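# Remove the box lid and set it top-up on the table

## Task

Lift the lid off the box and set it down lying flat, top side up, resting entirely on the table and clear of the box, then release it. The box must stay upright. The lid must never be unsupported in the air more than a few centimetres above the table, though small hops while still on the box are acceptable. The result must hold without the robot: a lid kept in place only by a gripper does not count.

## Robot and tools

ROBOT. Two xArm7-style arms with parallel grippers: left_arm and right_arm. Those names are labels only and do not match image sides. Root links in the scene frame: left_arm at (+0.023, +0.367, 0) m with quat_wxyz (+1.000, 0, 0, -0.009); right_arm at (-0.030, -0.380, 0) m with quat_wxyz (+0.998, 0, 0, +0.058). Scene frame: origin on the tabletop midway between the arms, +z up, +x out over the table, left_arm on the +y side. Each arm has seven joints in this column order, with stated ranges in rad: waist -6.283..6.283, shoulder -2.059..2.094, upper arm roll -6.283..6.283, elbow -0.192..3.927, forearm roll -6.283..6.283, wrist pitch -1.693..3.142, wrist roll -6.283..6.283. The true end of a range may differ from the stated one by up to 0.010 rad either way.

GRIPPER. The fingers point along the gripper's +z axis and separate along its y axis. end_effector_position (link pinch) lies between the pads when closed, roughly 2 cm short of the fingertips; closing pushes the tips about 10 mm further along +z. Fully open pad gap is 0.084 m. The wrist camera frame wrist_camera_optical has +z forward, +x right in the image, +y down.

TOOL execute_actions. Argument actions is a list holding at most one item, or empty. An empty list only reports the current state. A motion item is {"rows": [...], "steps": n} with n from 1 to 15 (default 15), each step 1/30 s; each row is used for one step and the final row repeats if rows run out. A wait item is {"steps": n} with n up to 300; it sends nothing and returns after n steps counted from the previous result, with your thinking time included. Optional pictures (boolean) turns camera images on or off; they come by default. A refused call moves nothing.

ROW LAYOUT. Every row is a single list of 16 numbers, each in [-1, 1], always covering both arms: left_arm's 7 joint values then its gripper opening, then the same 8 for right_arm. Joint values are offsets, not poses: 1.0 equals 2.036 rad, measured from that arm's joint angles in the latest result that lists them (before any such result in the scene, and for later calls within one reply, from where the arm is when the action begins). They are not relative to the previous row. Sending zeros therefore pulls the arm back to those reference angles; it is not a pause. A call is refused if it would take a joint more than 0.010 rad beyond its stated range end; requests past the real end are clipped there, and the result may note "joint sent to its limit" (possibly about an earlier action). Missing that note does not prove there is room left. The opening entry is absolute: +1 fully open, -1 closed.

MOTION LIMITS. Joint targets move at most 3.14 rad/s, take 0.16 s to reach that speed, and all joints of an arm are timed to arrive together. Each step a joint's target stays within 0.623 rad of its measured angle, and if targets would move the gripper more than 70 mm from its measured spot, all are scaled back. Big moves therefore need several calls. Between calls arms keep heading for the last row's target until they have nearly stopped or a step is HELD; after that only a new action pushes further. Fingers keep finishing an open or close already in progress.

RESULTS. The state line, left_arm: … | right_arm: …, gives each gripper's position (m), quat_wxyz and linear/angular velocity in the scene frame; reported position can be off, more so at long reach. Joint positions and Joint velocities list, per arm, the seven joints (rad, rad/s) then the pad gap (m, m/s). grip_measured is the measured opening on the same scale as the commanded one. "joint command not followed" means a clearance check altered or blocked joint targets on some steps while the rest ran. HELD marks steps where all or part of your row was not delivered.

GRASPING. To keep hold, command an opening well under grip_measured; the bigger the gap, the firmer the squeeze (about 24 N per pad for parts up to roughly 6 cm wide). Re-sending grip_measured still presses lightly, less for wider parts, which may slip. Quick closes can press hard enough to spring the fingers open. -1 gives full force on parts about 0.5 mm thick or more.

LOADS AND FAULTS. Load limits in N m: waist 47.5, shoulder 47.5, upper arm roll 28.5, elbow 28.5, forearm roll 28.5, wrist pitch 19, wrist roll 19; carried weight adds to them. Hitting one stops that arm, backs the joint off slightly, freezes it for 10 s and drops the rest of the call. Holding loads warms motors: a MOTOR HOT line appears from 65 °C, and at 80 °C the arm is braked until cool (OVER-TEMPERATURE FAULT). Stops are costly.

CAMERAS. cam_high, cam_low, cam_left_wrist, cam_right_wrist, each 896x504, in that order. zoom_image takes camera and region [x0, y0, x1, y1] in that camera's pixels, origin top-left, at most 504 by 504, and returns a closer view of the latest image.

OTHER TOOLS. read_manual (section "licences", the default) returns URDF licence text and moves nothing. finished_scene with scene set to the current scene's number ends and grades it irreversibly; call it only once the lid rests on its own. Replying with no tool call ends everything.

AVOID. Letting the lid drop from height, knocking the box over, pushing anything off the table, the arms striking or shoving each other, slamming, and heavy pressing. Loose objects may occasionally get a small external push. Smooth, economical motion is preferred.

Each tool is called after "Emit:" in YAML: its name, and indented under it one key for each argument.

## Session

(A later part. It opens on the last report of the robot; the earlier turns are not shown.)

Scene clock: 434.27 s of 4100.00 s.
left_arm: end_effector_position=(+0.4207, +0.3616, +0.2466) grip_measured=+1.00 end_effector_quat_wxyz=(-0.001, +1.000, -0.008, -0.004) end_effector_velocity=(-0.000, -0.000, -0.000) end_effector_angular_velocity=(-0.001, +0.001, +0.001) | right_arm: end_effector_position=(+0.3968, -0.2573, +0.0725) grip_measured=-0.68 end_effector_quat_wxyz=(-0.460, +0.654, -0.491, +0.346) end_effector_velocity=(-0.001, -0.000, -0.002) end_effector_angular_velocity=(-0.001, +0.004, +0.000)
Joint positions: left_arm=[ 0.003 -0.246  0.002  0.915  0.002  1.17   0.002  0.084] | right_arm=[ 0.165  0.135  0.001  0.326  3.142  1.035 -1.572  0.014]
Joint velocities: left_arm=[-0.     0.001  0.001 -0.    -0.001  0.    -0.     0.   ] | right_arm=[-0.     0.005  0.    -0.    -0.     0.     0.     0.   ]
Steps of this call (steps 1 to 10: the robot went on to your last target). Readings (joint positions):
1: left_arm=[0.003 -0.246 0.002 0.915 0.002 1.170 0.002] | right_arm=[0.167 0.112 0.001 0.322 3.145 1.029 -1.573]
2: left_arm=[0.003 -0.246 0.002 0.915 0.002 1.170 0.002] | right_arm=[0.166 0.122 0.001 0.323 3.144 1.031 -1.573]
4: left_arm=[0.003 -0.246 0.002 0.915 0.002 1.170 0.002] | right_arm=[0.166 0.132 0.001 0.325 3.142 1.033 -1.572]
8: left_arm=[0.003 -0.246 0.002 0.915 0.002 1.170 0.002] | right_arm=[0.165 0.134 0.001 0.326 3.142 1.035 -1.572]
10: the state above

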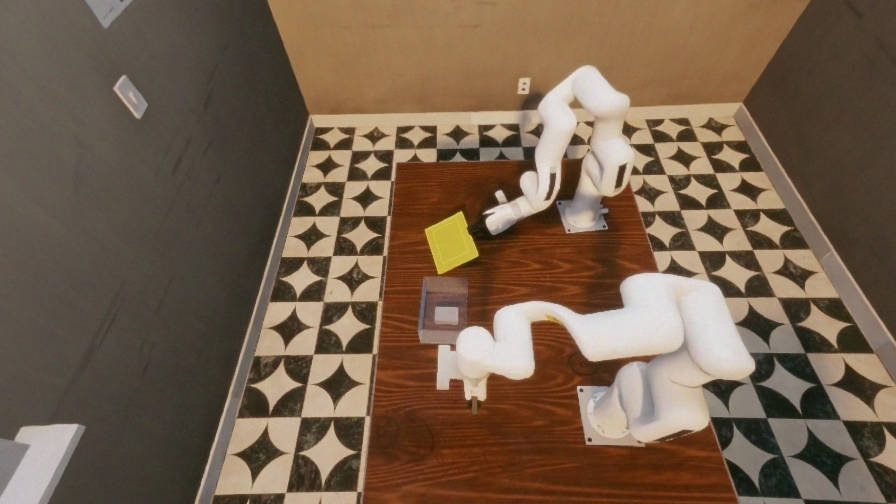

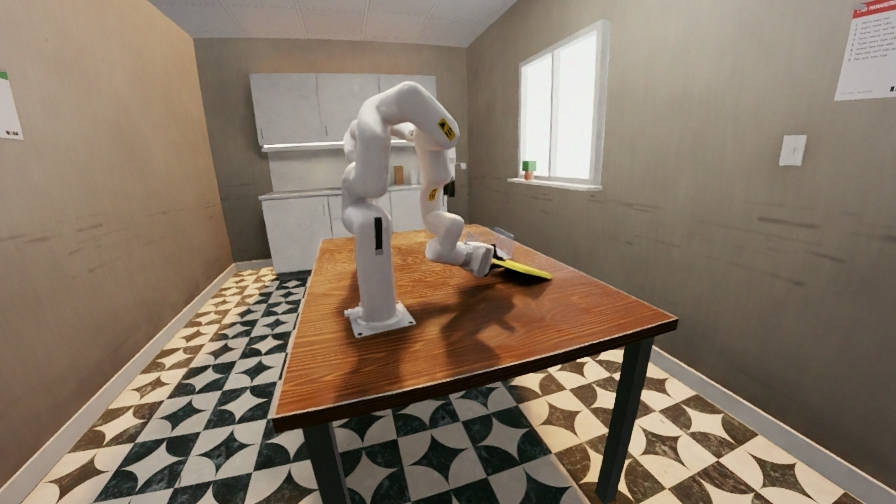

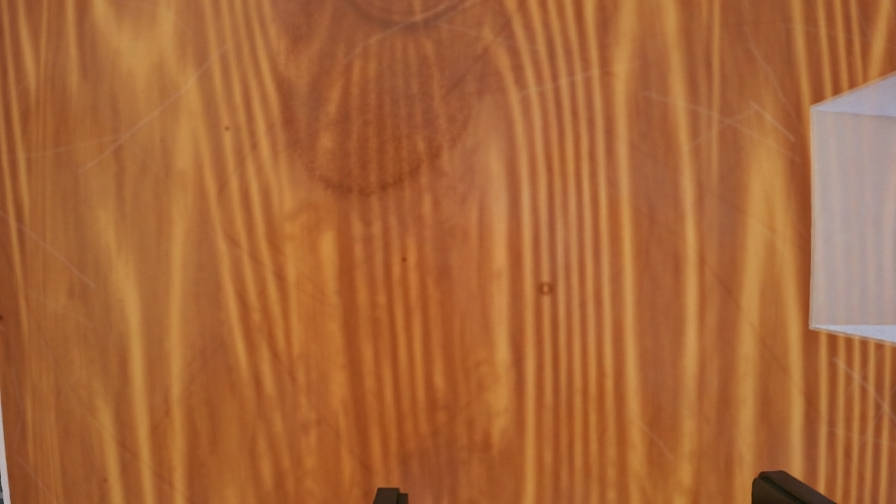

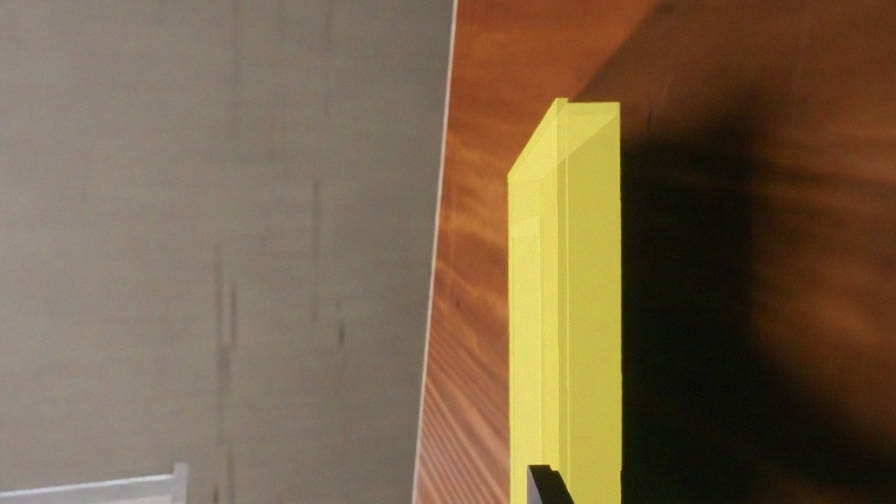

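Emit:
execute_actions:
  actions:
    - {"rows": [[0,0,0,0,0,0,0,1,0,0.001,0,0,0,0,0,-1],[0,0,0,0,0,0,0,1,0,0.002,0,0,0,0,0,-1],[0,0,0,0,0,0,0,1,0,0.003,0,0,0,0,0,-1],[0,0,0,0,0,0,0,1,0,0.004,0,0,0,0,0,-1],[0,0,0,0,0,0,0,1,0,0.005,0,0,0,0,0,-1],[0,0,0,0,0,0,0,1,0,0.006,0,0,0,0,0,-1],[0,0,0,0,0,0,0,1,0,0.007,0,0,0,0,0,-1],[0,0,0,0,0,0,0,1,0,0.008,0,0,0,0,0,-1],[0,0,0,0,0,0,0,1,0,0.009,0,0,0,0,0,-1]], "steps": 15}

Scene clock: 442.03 s of 4100.00 s.
left_arm: end_effector_position=(+0.4207, +0.3616, +0.2466) grip_measured=+1.00 end_effector_quat_wxyz=(-0.001, +1.000, -0.008, -0.004) end_effector_velocity=(+0.000, +0.000, +0.000) end_effector_angular_velocity=(-0.000, -0.001, +0.001) | right_arm: end_effector_position=(+0.3935, -0.2582, +0.0647) grip_measured=-0.69 end_effector_quat_wxyz=(-0.454, +0.658, -0.494, +0.342) end_effector_velocity=(-0.000, -0.001, -0.001) end_effector_angular_velocity=(-0.001, +0.003, -0.001)
Joint positions: left_arm=[ 0.003 -0.246  0.002  0.915  0.002  1.17   0.002  0.084] | right_arm=[ 0.165  0.153  0.001  0.327  3.142  1.035 -1.571  0.014]
Joint velocities: left_arm=[ 0.    -0.001  0.001  0.    -0.    -0.    -0.001  0.   ] | right_arm=[-0.001  0.003 -0.     0.     0.    -0.     0.    -0.   ]
Steps of this call (steps 1 to 30: the robot went on to your last target; steps 31 to 90: nothing new was sent; then 4.27 s passed at rest; steps 91 to 105: all 15 steps of this action). Readings (joint positions):
91: left_arm=[0.003 -0.246 0.002 0.915 0.002 1.170 0.002] | right_arm=[0.165 0.136 0.001 0.326 3.142 1.035 -1.571]
92: left_arm=[0.003 -0.246 0.002 0.915 0.002 1.170 0.002] | right_arm=[0.165 0.136 0.001 0.326 3.142 1.035 -1.571]
94: left_arm=[0.003 -0.246 0.002 0.915 0.002 1.170 0.002] | right_arm=[0.165 0.138 0.001 0.326 3.142 1.035 -1.571]
98: left_arm=[0.003 -0.246 0.002 0.915 0.002 1.170 0.002] | right_arm=[0.165 0.144 0.001 0.327 3.142 1.036 -1.571]
105: the state above

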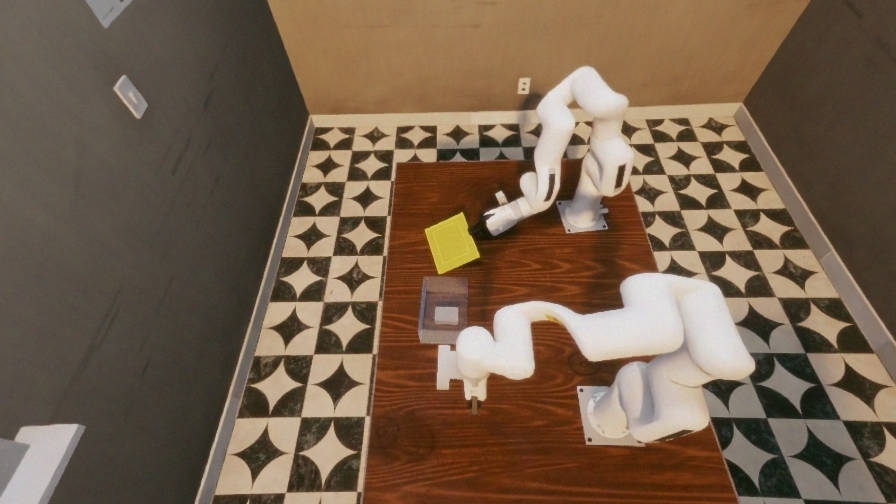

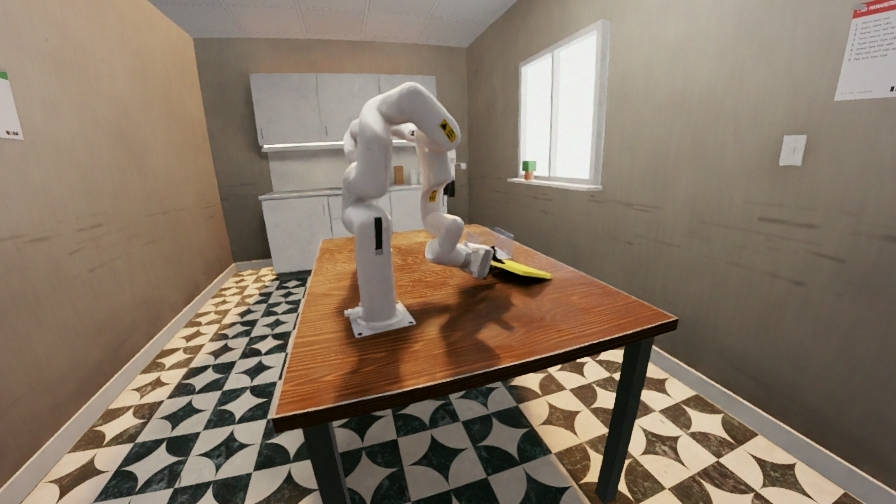

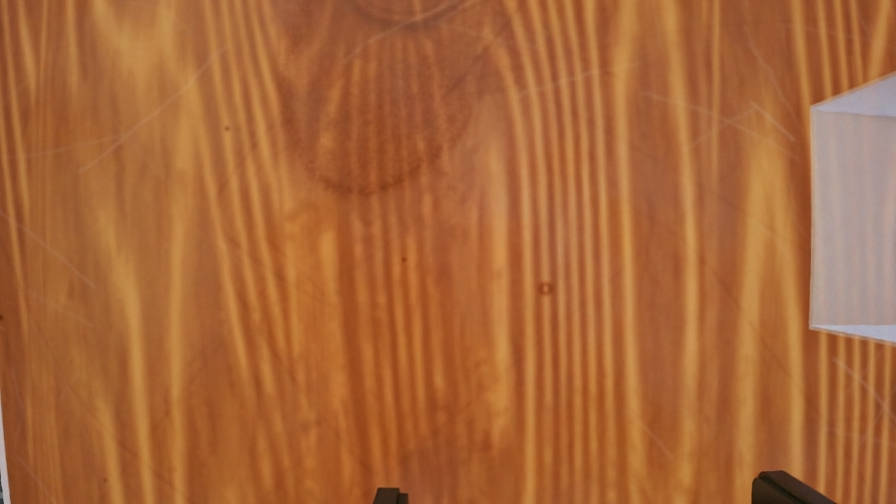

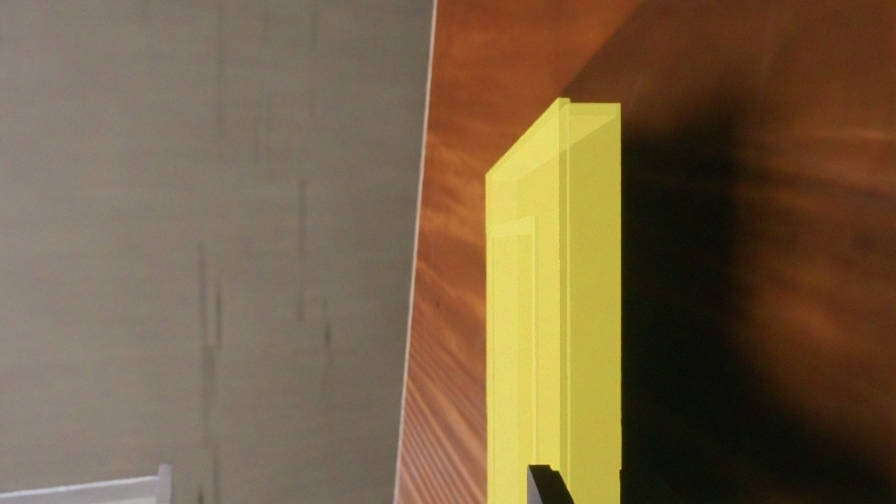

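Emit:
execute_actions:
  actions:
    - {"rows": [[0,0,0,0,0,0,0,1,0,0,0,0.004,0,-0.0095,0,-0.66],[0,0,0,0,0,0,0,1,0,0,0,0.008,0,-0.019,0,-0.63],[0,0,0,0,0,0,0,1,0,0,0,0.012,0,-0.0285,0,-0.6],[0,0,0,0,0,0,0,1,0,0,0,0.016,0,-0.038,0,-0.57],[0,0,0,0,0,0,0,1,0,0,0,0.02,0,-0.0476,0,-0.54],[0,0,0,0,0,0,0,1,0,0,0,0.024,0,-0.0571,0,-0.51],[0,0,0,0,0,0,0,1,0,0,0,0.028,0,-0.0666,0,-0.48],[0,0,0,0,0,0,0,1,0,0,0,0.032,0,-0.0761,0,-0.45],[0,0,0,0,0,0,0,1,0,0,0,0.036,0,-0.0856,0,-0.42],[0,0,0,0,0,0,0,1,0,0,0,0.04,0,-0.0951,0,-0.39],[0,0,0,0,0,0,0,1,0,0,0,0.044,0,-0.1046,0,-0.36],[0,0,0,0,0,0,0,1,0,0,0,0.048,0,-0.1142,0,-0.33],[0,0,0,0,0,0,0,1,0,0,0,0.052,0,-0.1237,0,-0.3],[0,0,0,0,0,0,0,1,0,0,0,0.056,0,-0.1332,0,-0.3],[0,0,0,0,0,0,0,1,0,0,0,0.0604,0,-0.1427,0,-0.3]], "steps": 15}
  pictures: false

Emit:
execute_actions:
  actions:
    - {"steps": 10}

Scene clock: 477.03 s of 4100.00 s.
left_arm: end_effector_position=(+0.4207, +0.3616, +0.2466) grip_measured=+1.00 end_effector_quat_wxyz=(-0.001, +1.000, -0.008, -0.004) end_effector_velocity=(-0.000, -0.000, -0.001) end_effector_angular_velocity=(-0.000, +0.002, +0.002) | right_arm: end_effector_position=(+0.4006, -0.2562, +0.0532) grip_measured=-0.33 end_effector_quat_wxyz=(-0.411, +0.686, -0.515, +0.309) end_effector_velocity=(+0.014, +0.004, -0.021) end_effector_angular_velocity=(-0.092, +0.318, -0.001)
Joint positions: left_arm=[ 0.003 -0.246  0.002  0.915  0.002  1.17   0.002  0.084] | right_arm=[ 0.165  0.153  0.001  0.421  3.142  0.812 -1.572  0.03 ]
Joint velocities: left_arm=[-0.     0.002 -0.001  0.    -0.001  0.001 -0.002 -0.   ] | right_arm=[-0.    -0.001 -0.     0.244  0.    -0.576  0.     0.012]
Steps of this call (steps 1 to 15: the robot went on to your last target; steps 16 to 90: nothing new was sent; then 31.50 s passed at rest; steps 91 to 105: all 15 steps of this action). Readings (joint positions):
91: left_arm=[0.003 -0.246 0.002 0.915 0.002 1.170 0.002] | right_arm=[0.165 0.153 0.001 0.327 3.142 1.035 -1.572]
92: left_arm=[0.003 -0.246 0.002 0.915 0.002 1.170 0.002] | right_arm=[0.165 0.153 0.001 0.328 3.142 1.031 -1.572]
94: left_arm=[0.003 -0.246 0.002 0.915 0.002 1.170 0.002] | right_arm=[0.165 0.153 0.001 0.335 3.142 1.011 -1.572]
98: left_arm=[0.003 -0.246 0.002 0.915 0.002 1.170 0.002] | right_arm=[0.165 0.153 0.001 0.364 3.142 0.945 -1.572]
105: the state above

Scene clock: 477.37 s of 4100.00 s.
left_arm: end_effector_position=(+0.4207, +0.3616, +0.2466) grip_measured=+1.00 end_effector_quat_wxyz=(-0.001, +1.000, -0.008, -0.004) end_effector_velocity=(+0.000, -0.000, +0.001) end_effector_angular_velocity=(-0.000, -0.000, -0.001) | right_arm: end_effector_position=(+0.4020, -0.2558, +0.0511) grip_measured=-0.32 end_effector_quat_wxyz=(-0.398, +0.693, -0.521, +0.299) end_effector_velocity=(-0.000, +0.000, -0.000) end_effector_angular_velocity=(-0.001, +0.004, +0.000)
Joint positions: left_arm=[ 0.003 -0.246  0.002  0.915  0.002  1.17   0.002  0.084] | right_arm=[ 0.165  0.153  0.001  0.449  3.142  0.745 -1.571  0.03 ]
Joint velocities: left_arm=[-0.    -0.001 -0.     0.001 -0.     0.001  0.001  0.   ] | right_arm=[-0.     0.001  0.     0.002 -0.    -0.006 -0.     0.   ]
Steps of this call (steps 1 to 10: the robot went on to your last target). Readings (joint positions):
1: left_arm=[0.003 -0.246 0.002 0.915 0.002 1.170 0.002] | right_arm=[0.165 0.153 0.001 0.429 3.142 0.793 -1.571]
2: left_arm=[0.003 -0.246 0.002 0.915 0.002 1.170 0.002] | right_arm=[0.165 0.153 0.001 0.436 3.142 0.775 -1.571]
4: left_arm=[0.003 -0.246 0.002 0.915 0.002 1.170 0.002] | right_arm=[0.165 0.153 0.001 0.446 3.142 0.755 -1.571]
8: left_arm=[0.003 -0.246 0.002 0.915 0.002 1.170 0.002] | right_arm=[0.165 0.153 0.001 0.449 3.142 0.746 -1.571]
10: the state above

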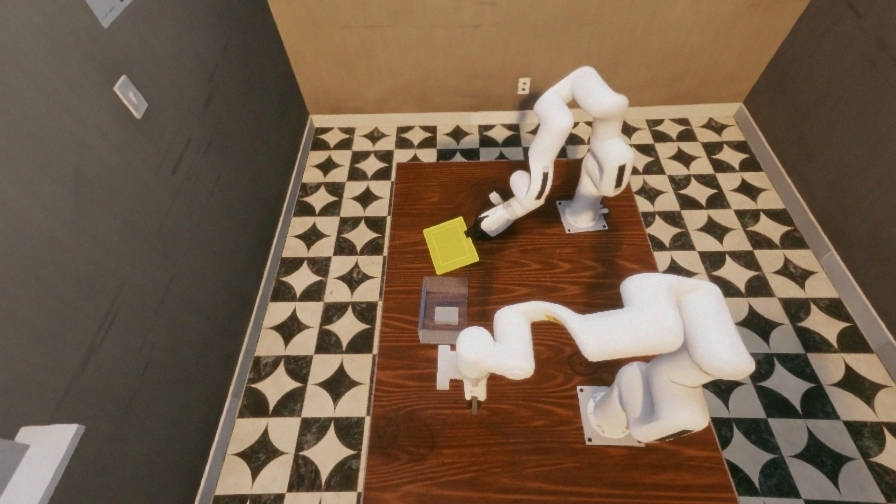

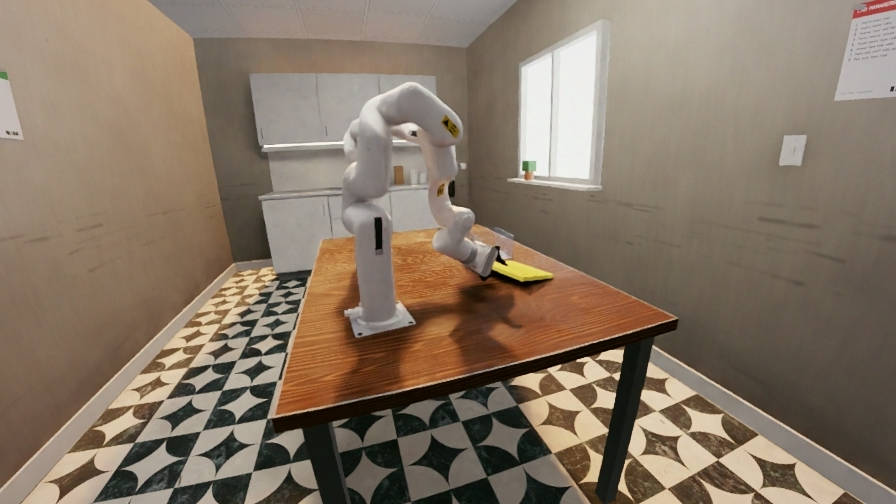

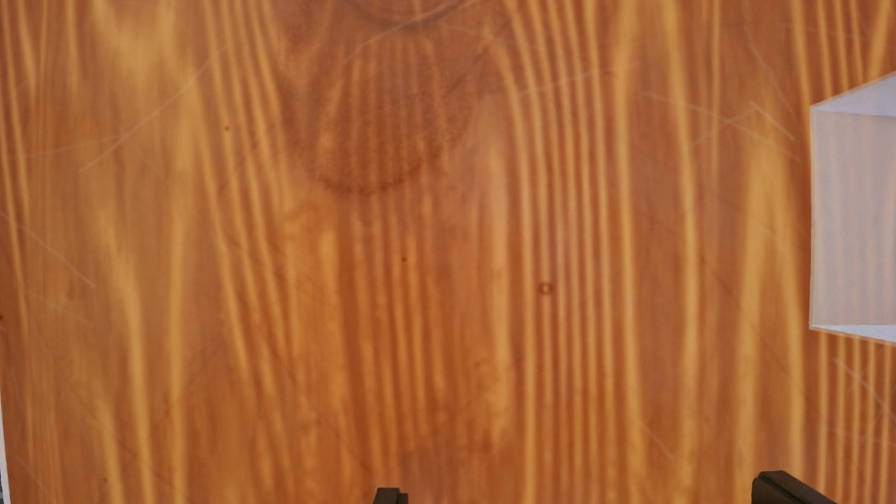

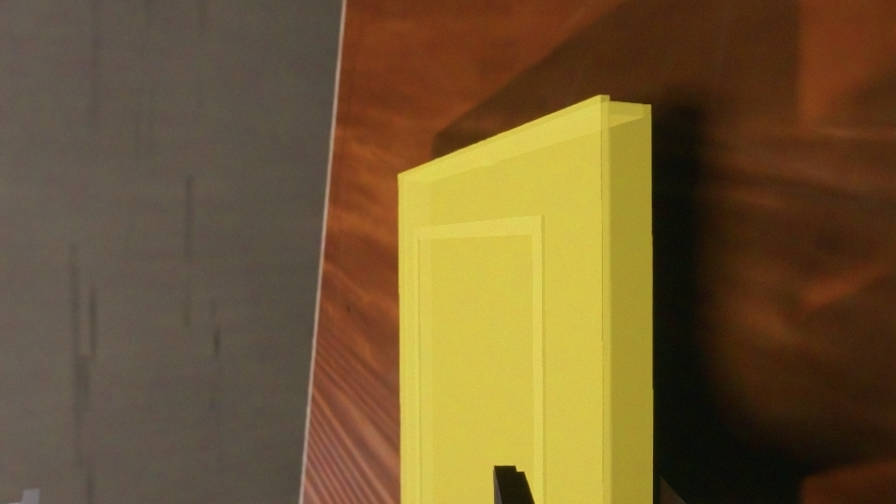

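Emit:
execute_actions:
  actions:
    - {"rows": [[0,0,0,0,0,0,0,1,0,0.0003,0,0.0068,0,-0.0148,0,-0.29],[0,0,0,0,0,0,0,1,0,0.0006,0,0.0136,0,-0.0297,0,-0.28],[0,0,0,0,0,0,0,1,0,0.0009,0,0.0203,0,-0.0445,0,-0.27],[0,0,0,0,0,0,0,1,0,0.0012,0,0.0271,0,-0.0593,0,-0.26],[0,0,0,0,0,0,0,1,0,0.0015,0,0.0339,0,-0.0742,0,-0.25],[0,0,0,0,0,0,0,1,0,0.0018,0,0.0407,0,-0.089,0,-0.24],[0,0,0,0,0,0,0,1,0,0.0021,0,0.0475,0,-0.1038,0,-0.23],[0,0,0,0,0,0,0,1,0,0.0024,0,0.0542,0,-0.1186,0,-0.22],[0,0,0,0,0,0,0,1,0,0.0027,0,0.061,0,-0.1335,0,-0.21],[0,0,0,0,0,0,0,1,0,0.003,0,0.0678,0,-0.1483,0,-0.2]], "steps": 15}

Scene clock: 495.60 s of 4100.00 s.
left_arm: end_effector_position=(+0.4207, +0.3616, +0.2466) grip_measured=+1.00 end_effector_quat_wxyz=(-0.001, +1.000, -0.008, -0.004) end_effector_velocity=(+0.000, +0.000, -0.000) end_effector_angular_velocity=(-0.000, +0.000, +0.000) | right_arm: end_effector_position=(+0.4079, -0.2541, +0.0493) grip_measured=-0.22 end_effector_quat_wxyz=(-0.340, +0.723, -0.544, +0.256) end_effector_velocity=(-0.005, -0.001, -0.002) end_effector_angular_velocity=(-0.031, +0.107, -0.000)
Joint positions: left_arm=[ 0.003 -0.246  0.002  0.915  0.002  1.17   0.002  0.084] | right_arm=[ 0.165  0.158  0.001  0.584  3.142  0.454 -1.571  0.035]
Joint velocities: left_arm=[ 0.     0.001  0.    -0.    -0.    -0.001 -0.    -0.   ] | right_arm=[ 0.     0.003 -0.     0.07   0.    -0.178 -0.     0.001]
Steps of this call (steps 1 to 30: the robot went on to your last target; steps 31 to 90: nothing new was sent; then 14.73 s passed at rest; steps 91 to 105: all 15 steps of this action). Readings (joint positions):
91: left_arm=[0.003 -0.246 0.002 0.915 0.002 1.170 0.002] | right_arm=[0.165 0.153 0.001 0.450 3.142 0.745 -1.571]
92: left_arm=[0.003 -0.246 0.002 0.915 0.002 1.170 0.002] | right_arm=[0.165 0.153 0.001 0.451 3.142 0.740 -1.571]
94: left_arm=[0.003 -0.246 0.002 0.915 0.002 1.170 0.002] | right_arm=[0.165 0.154 0.001 0.463 3.142 0.711 -1.571]
98: left_arm=[0.003 -0.246 0.002 0.915 0.002 1.170 0.002] | right_arm=[0.165 0.155 0.001 0.510 3.142 0.612 -1.571]
105: the state above

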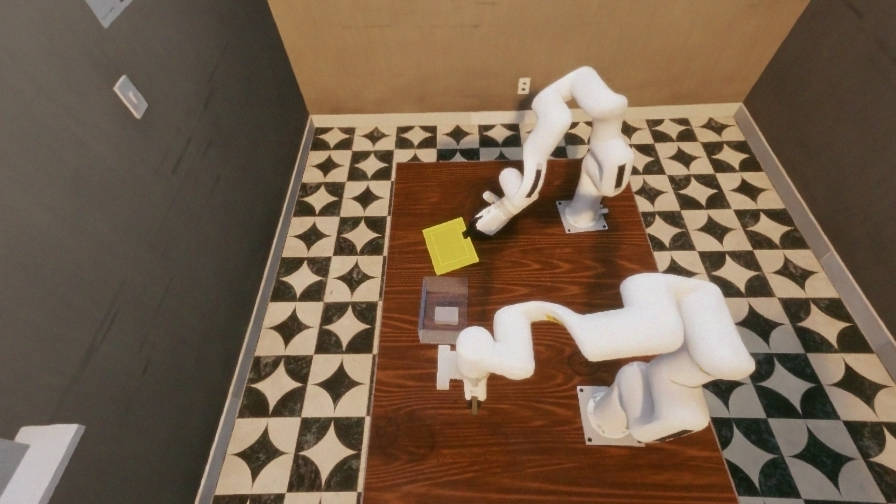

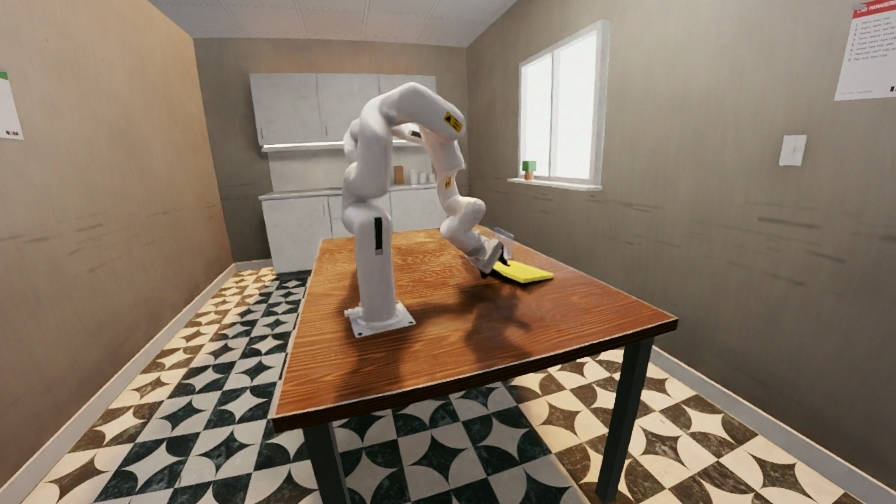

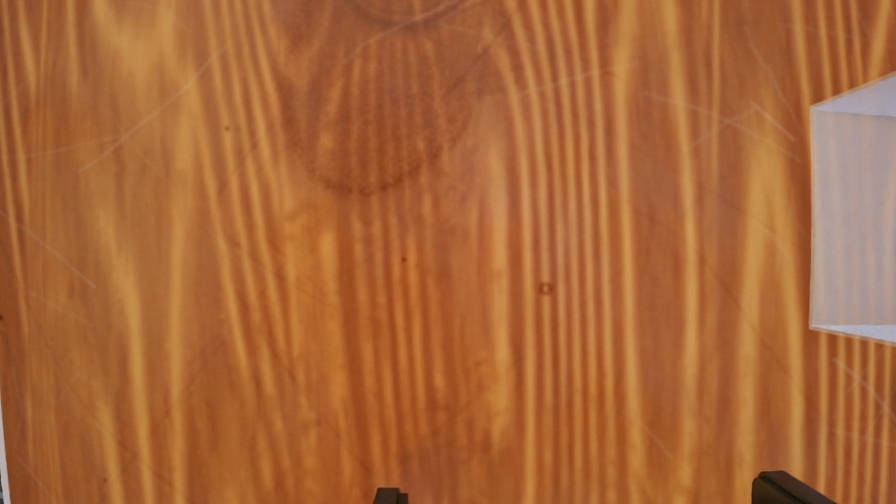

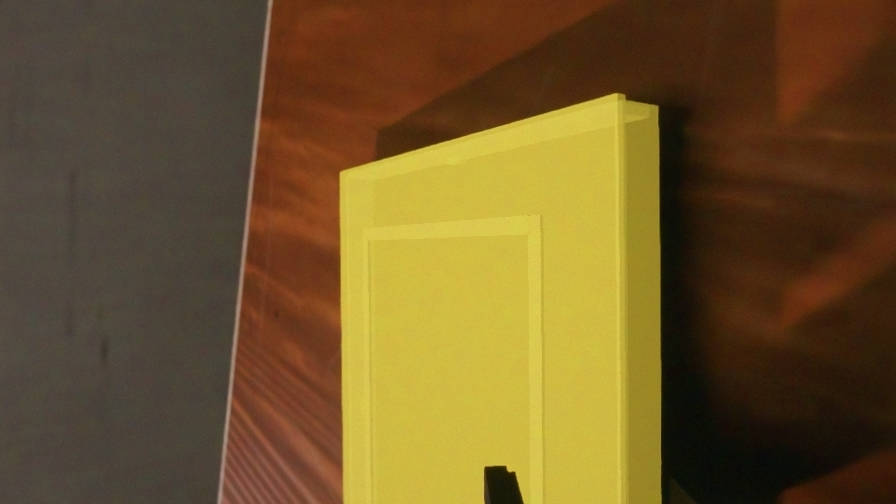

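Emit:
zoom_image:
  camera: "cam_low"
  region: [460, 230, 570, 300]

Region (460, 230, 570, 300) of cam_low's 896x504 image, scaled by 4.582, with more detail than that image has; it fills the top 321 rows of this view, and the rest is white.

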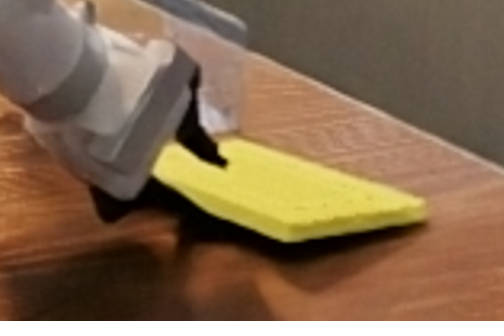

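Emit:
execute_actions:
  actions:
    - {"rows": [[0,0,0,0,0,0,0,1,0,0.0025,0,0.0015,0,-0.003,0,-0.2],[0,0,0,0,0,0,0,1,0,0.0049,0,0.0015,0,-0.001,0,-0.2],[0,0,0,0,0,0,0,1,0,0.0049,0,0.0015,0,-0.001,0,-0.2],[0,0,0,0,0,0,0,1,0,0.0049,0,0.0015,0,-0.001,0,-0.2],[0,0,0,0,0,0,0,1,0,0.0049,0,0.0015,0,-0.001,0,-0.2],[0,0,0,0,0,0,0,1,0,0.0007,0,-0.0045,0,0.0008,0,-0.2],[0,0,0,0,0,0,0,1,0,-0.0035,0,-0.0106,0,0.0025,0,-0.2],[0,0,0,0,0,0,0,1,0,-0.0078,0,-0.0166,0,0.0043,0,-0.2],[0,0,0,0,0,0,0,1,0,-0.012,0,-0.0227,0,0.0061,0,-0.2],[0,0,0,0,0,0,0,1,0,-0.0162,0,-0.0287,0,0.0079,0,-0.2],[0,0,0,0,0,0,0,1,0,-0.0204,0,-0.0347,0,0.0096,0,-0.2],[0,0,0,0,0,0,0,1,0,-0.0246,0,-0.0408,0,0.0114,0,-0.2],[0,0,0,0,0,0,0,1,0,-0.031,0,-0.0468,0,0.011,0,-0.2],[0,0,0,0,0,0,0,1,0,-0.039,0,-0.0529,0,0.009,0,-0.2],[0,0,0,0,0,0,0,1,0,-0.048,0,-0.0589,0,0.006,0,-0.2]], "steps": 15}
  pictures: false

Emit:
execute_actions:
  actions:
    - {"steps": 12}

Scene clock: 514.47 s of 4100.00 s.
left_arm: end_effector_position=(+0.4207, +0.3616, +0.2466) grip_measured=+1.00 end_effector_quat_wxyz=(-0.001, +1.000, -0.008, -0.004) end_effector_velocity=(-0.000, +0.000, -0.000) end_effector_angular_velocity=(+0.000, +0.001, +0.000) | right_arm: end_effector_position=(+0.3838, -0.2610, +0.0462) grip_measured=-0.22 end_effector_quat_wxyz=(-0.336, +0.725, -0.545, +0.253) end_effector_velocity=(-0.105, -0.030, +0.021) end_effector_angular_velocity=(-0.006, +0.019, +0.001)
Joint positions: left_arm=[ 0.003 -0.246  0.002  0.915  0.002  1.17   0.002  0.084] | right_arm=[ 0.165  0.108  0.001  0.504  3.142  0.472 -1.571  0.035]
Joint velocities: left_arm=[ 0.     0.     0.    -0.     0.     0.001 -0.     0.   ] | right_arm=[ 0.    -0.342  0.    -0.367  0.     0.005 -0.    -0.   ]
Steps of this call (steps 1 to 30: the robot went on to your last target; steps 31 to 90: nothing new was sent; then 15.37 s passed at rest; steps 91 to 105: all 15 steps of this action). Readings (joint positions):
91: left_arm=[0.003 -0.246 0.002 0.915 0.002 1.170 0.002] | right_arm=[0.165 0.159 0.001 0.587 3.142 0.443 -1.571]
92: left_arm=[0.003 -0.246 0.002 0.915 0.002 1.170 0.002] | right_arm=[0.165 0.160 0.001 0.587 3.142 0.444 -1.571]
94: left_arm=[0.003 -0.246 0.002 0.915 0.002 1.170 0.002] | right_arm=[0.165 0.164 0.001 0.587 3.142 0.448 -1.571]
98: left_arm=[0.003 -0.246 0.002 0.915 0.002 1.170 0.002] | right_arm=[0.165 0.163 0.001 0.580 3.142 0.454 -1.571]
105: the state above

Scene clock: 514.87 s of 4100.00 s.
left_arm: end_effector_position=(+0.4207, +0.3616, +0.2466) grip_measured=+1.00 end_effector_quat_wxyz=(-0.001, +1.000, -0.008, -0.004) end_effector_velocity=(+0.000, -0.000, +0.000) end_effector_angular_velocity=(-0.000, -0.000, +0.001) | right_arm: end_effector_position=(+0.3731, -0.2641, +0.0515) grip_measured=-0.22 end_effector_quat_wxyz=(-0.337, +0.725, -0.545, +0.253) end_effector_velocity=(-0.001, -0.000, -0.000) end_effector_angular_velocity=(-0.000, +0.002, +0.000)
Joint positions: left_arm=[ 0.003 -0.246  0.002  0.915  0.002  1.17   0.002  0.084] | right_arm=[ 0.165  0.061  0.001  0.465  3.142  0.466 -1.571  0.035]
Joint velocities: left_arm=[ 0.     0.    -0.001  0.    -0.    -0.    -0.002  0.   ] | right_arm=[ 0.    -0.001 -0.    -0.003 -0.    -0.001  0.     0.   ]
Steps of this call (steps 1 to 12: the robot went on to your last target). Readings (joint positions):
1: left_arm=[0.003 -0.246 0.002 0.915 0.002 1.170 0.002] | right_arm=[0.165 0.095 0.001 0.492 3.142 0.472 -1.571]
2: left_arm=[0.003 -0.246 0.002 0.915 0.002 1.170 0.002] | right_arm=[0.165 0.083 0.001 0.481 3.142 0.470 -1.571]
4: left_arm=[0.003 -0.246 0.002 0.915 0.002 1.170 0.002] | right_arm=[0.165 0.067 0.001 0.469 3.142 0.467 -1.571]
8: left_arm=[0.003 -0.246 0.002 0.915 0.002 1.170 0.002] | right_arm=[0.165 0.061 0.001 0.465 3.142 0.466 -1.571]
12: the state above

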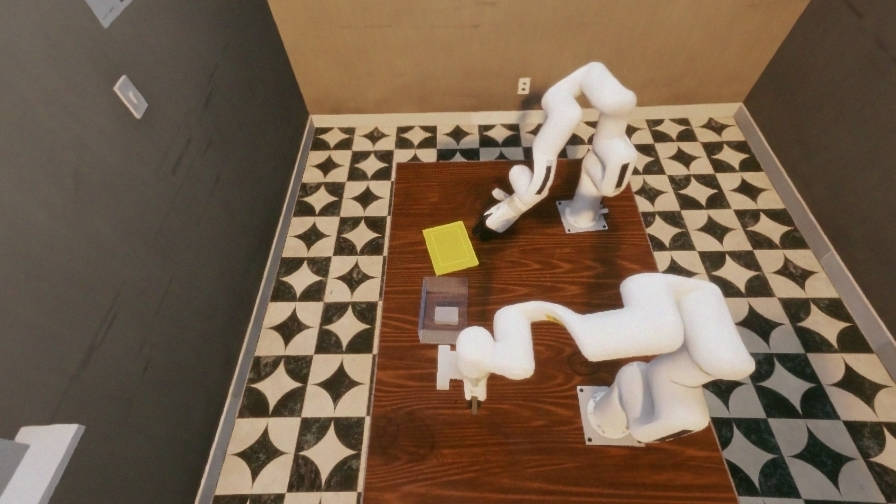

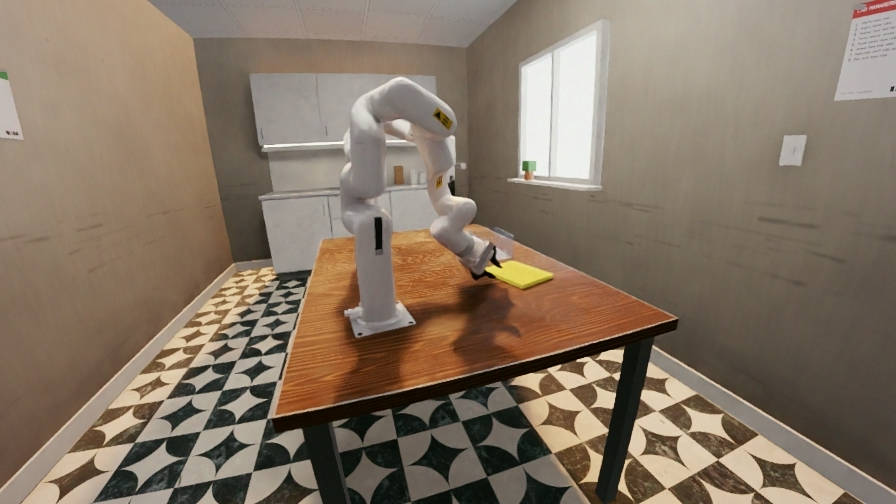

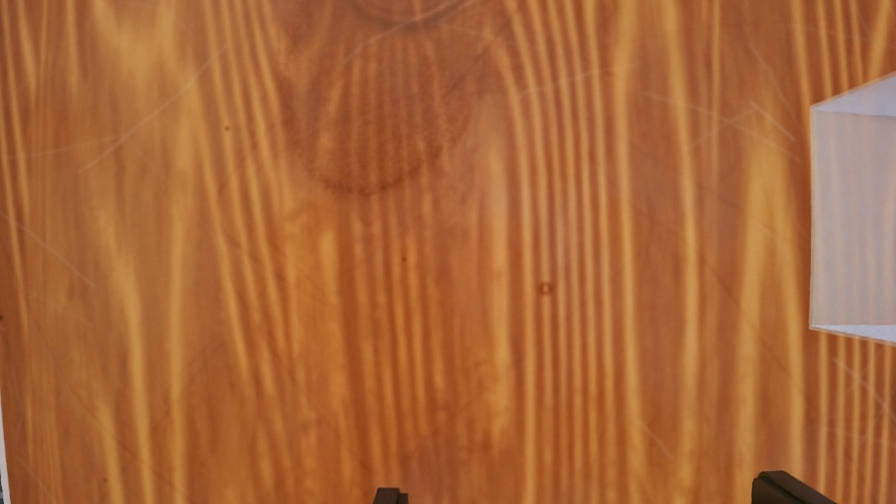

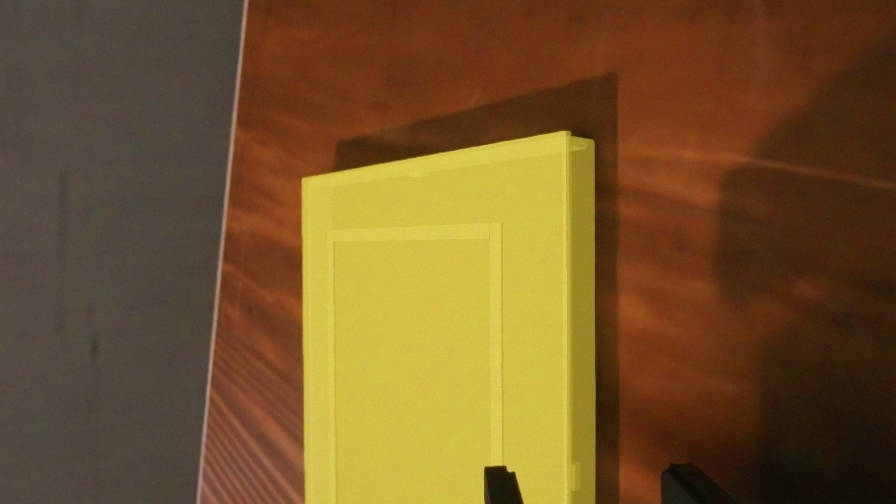

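The lid is lying flat on the table and clear of the box.

Emit:
finished_scene:
  scene: 1

The scene is finished: the task was done.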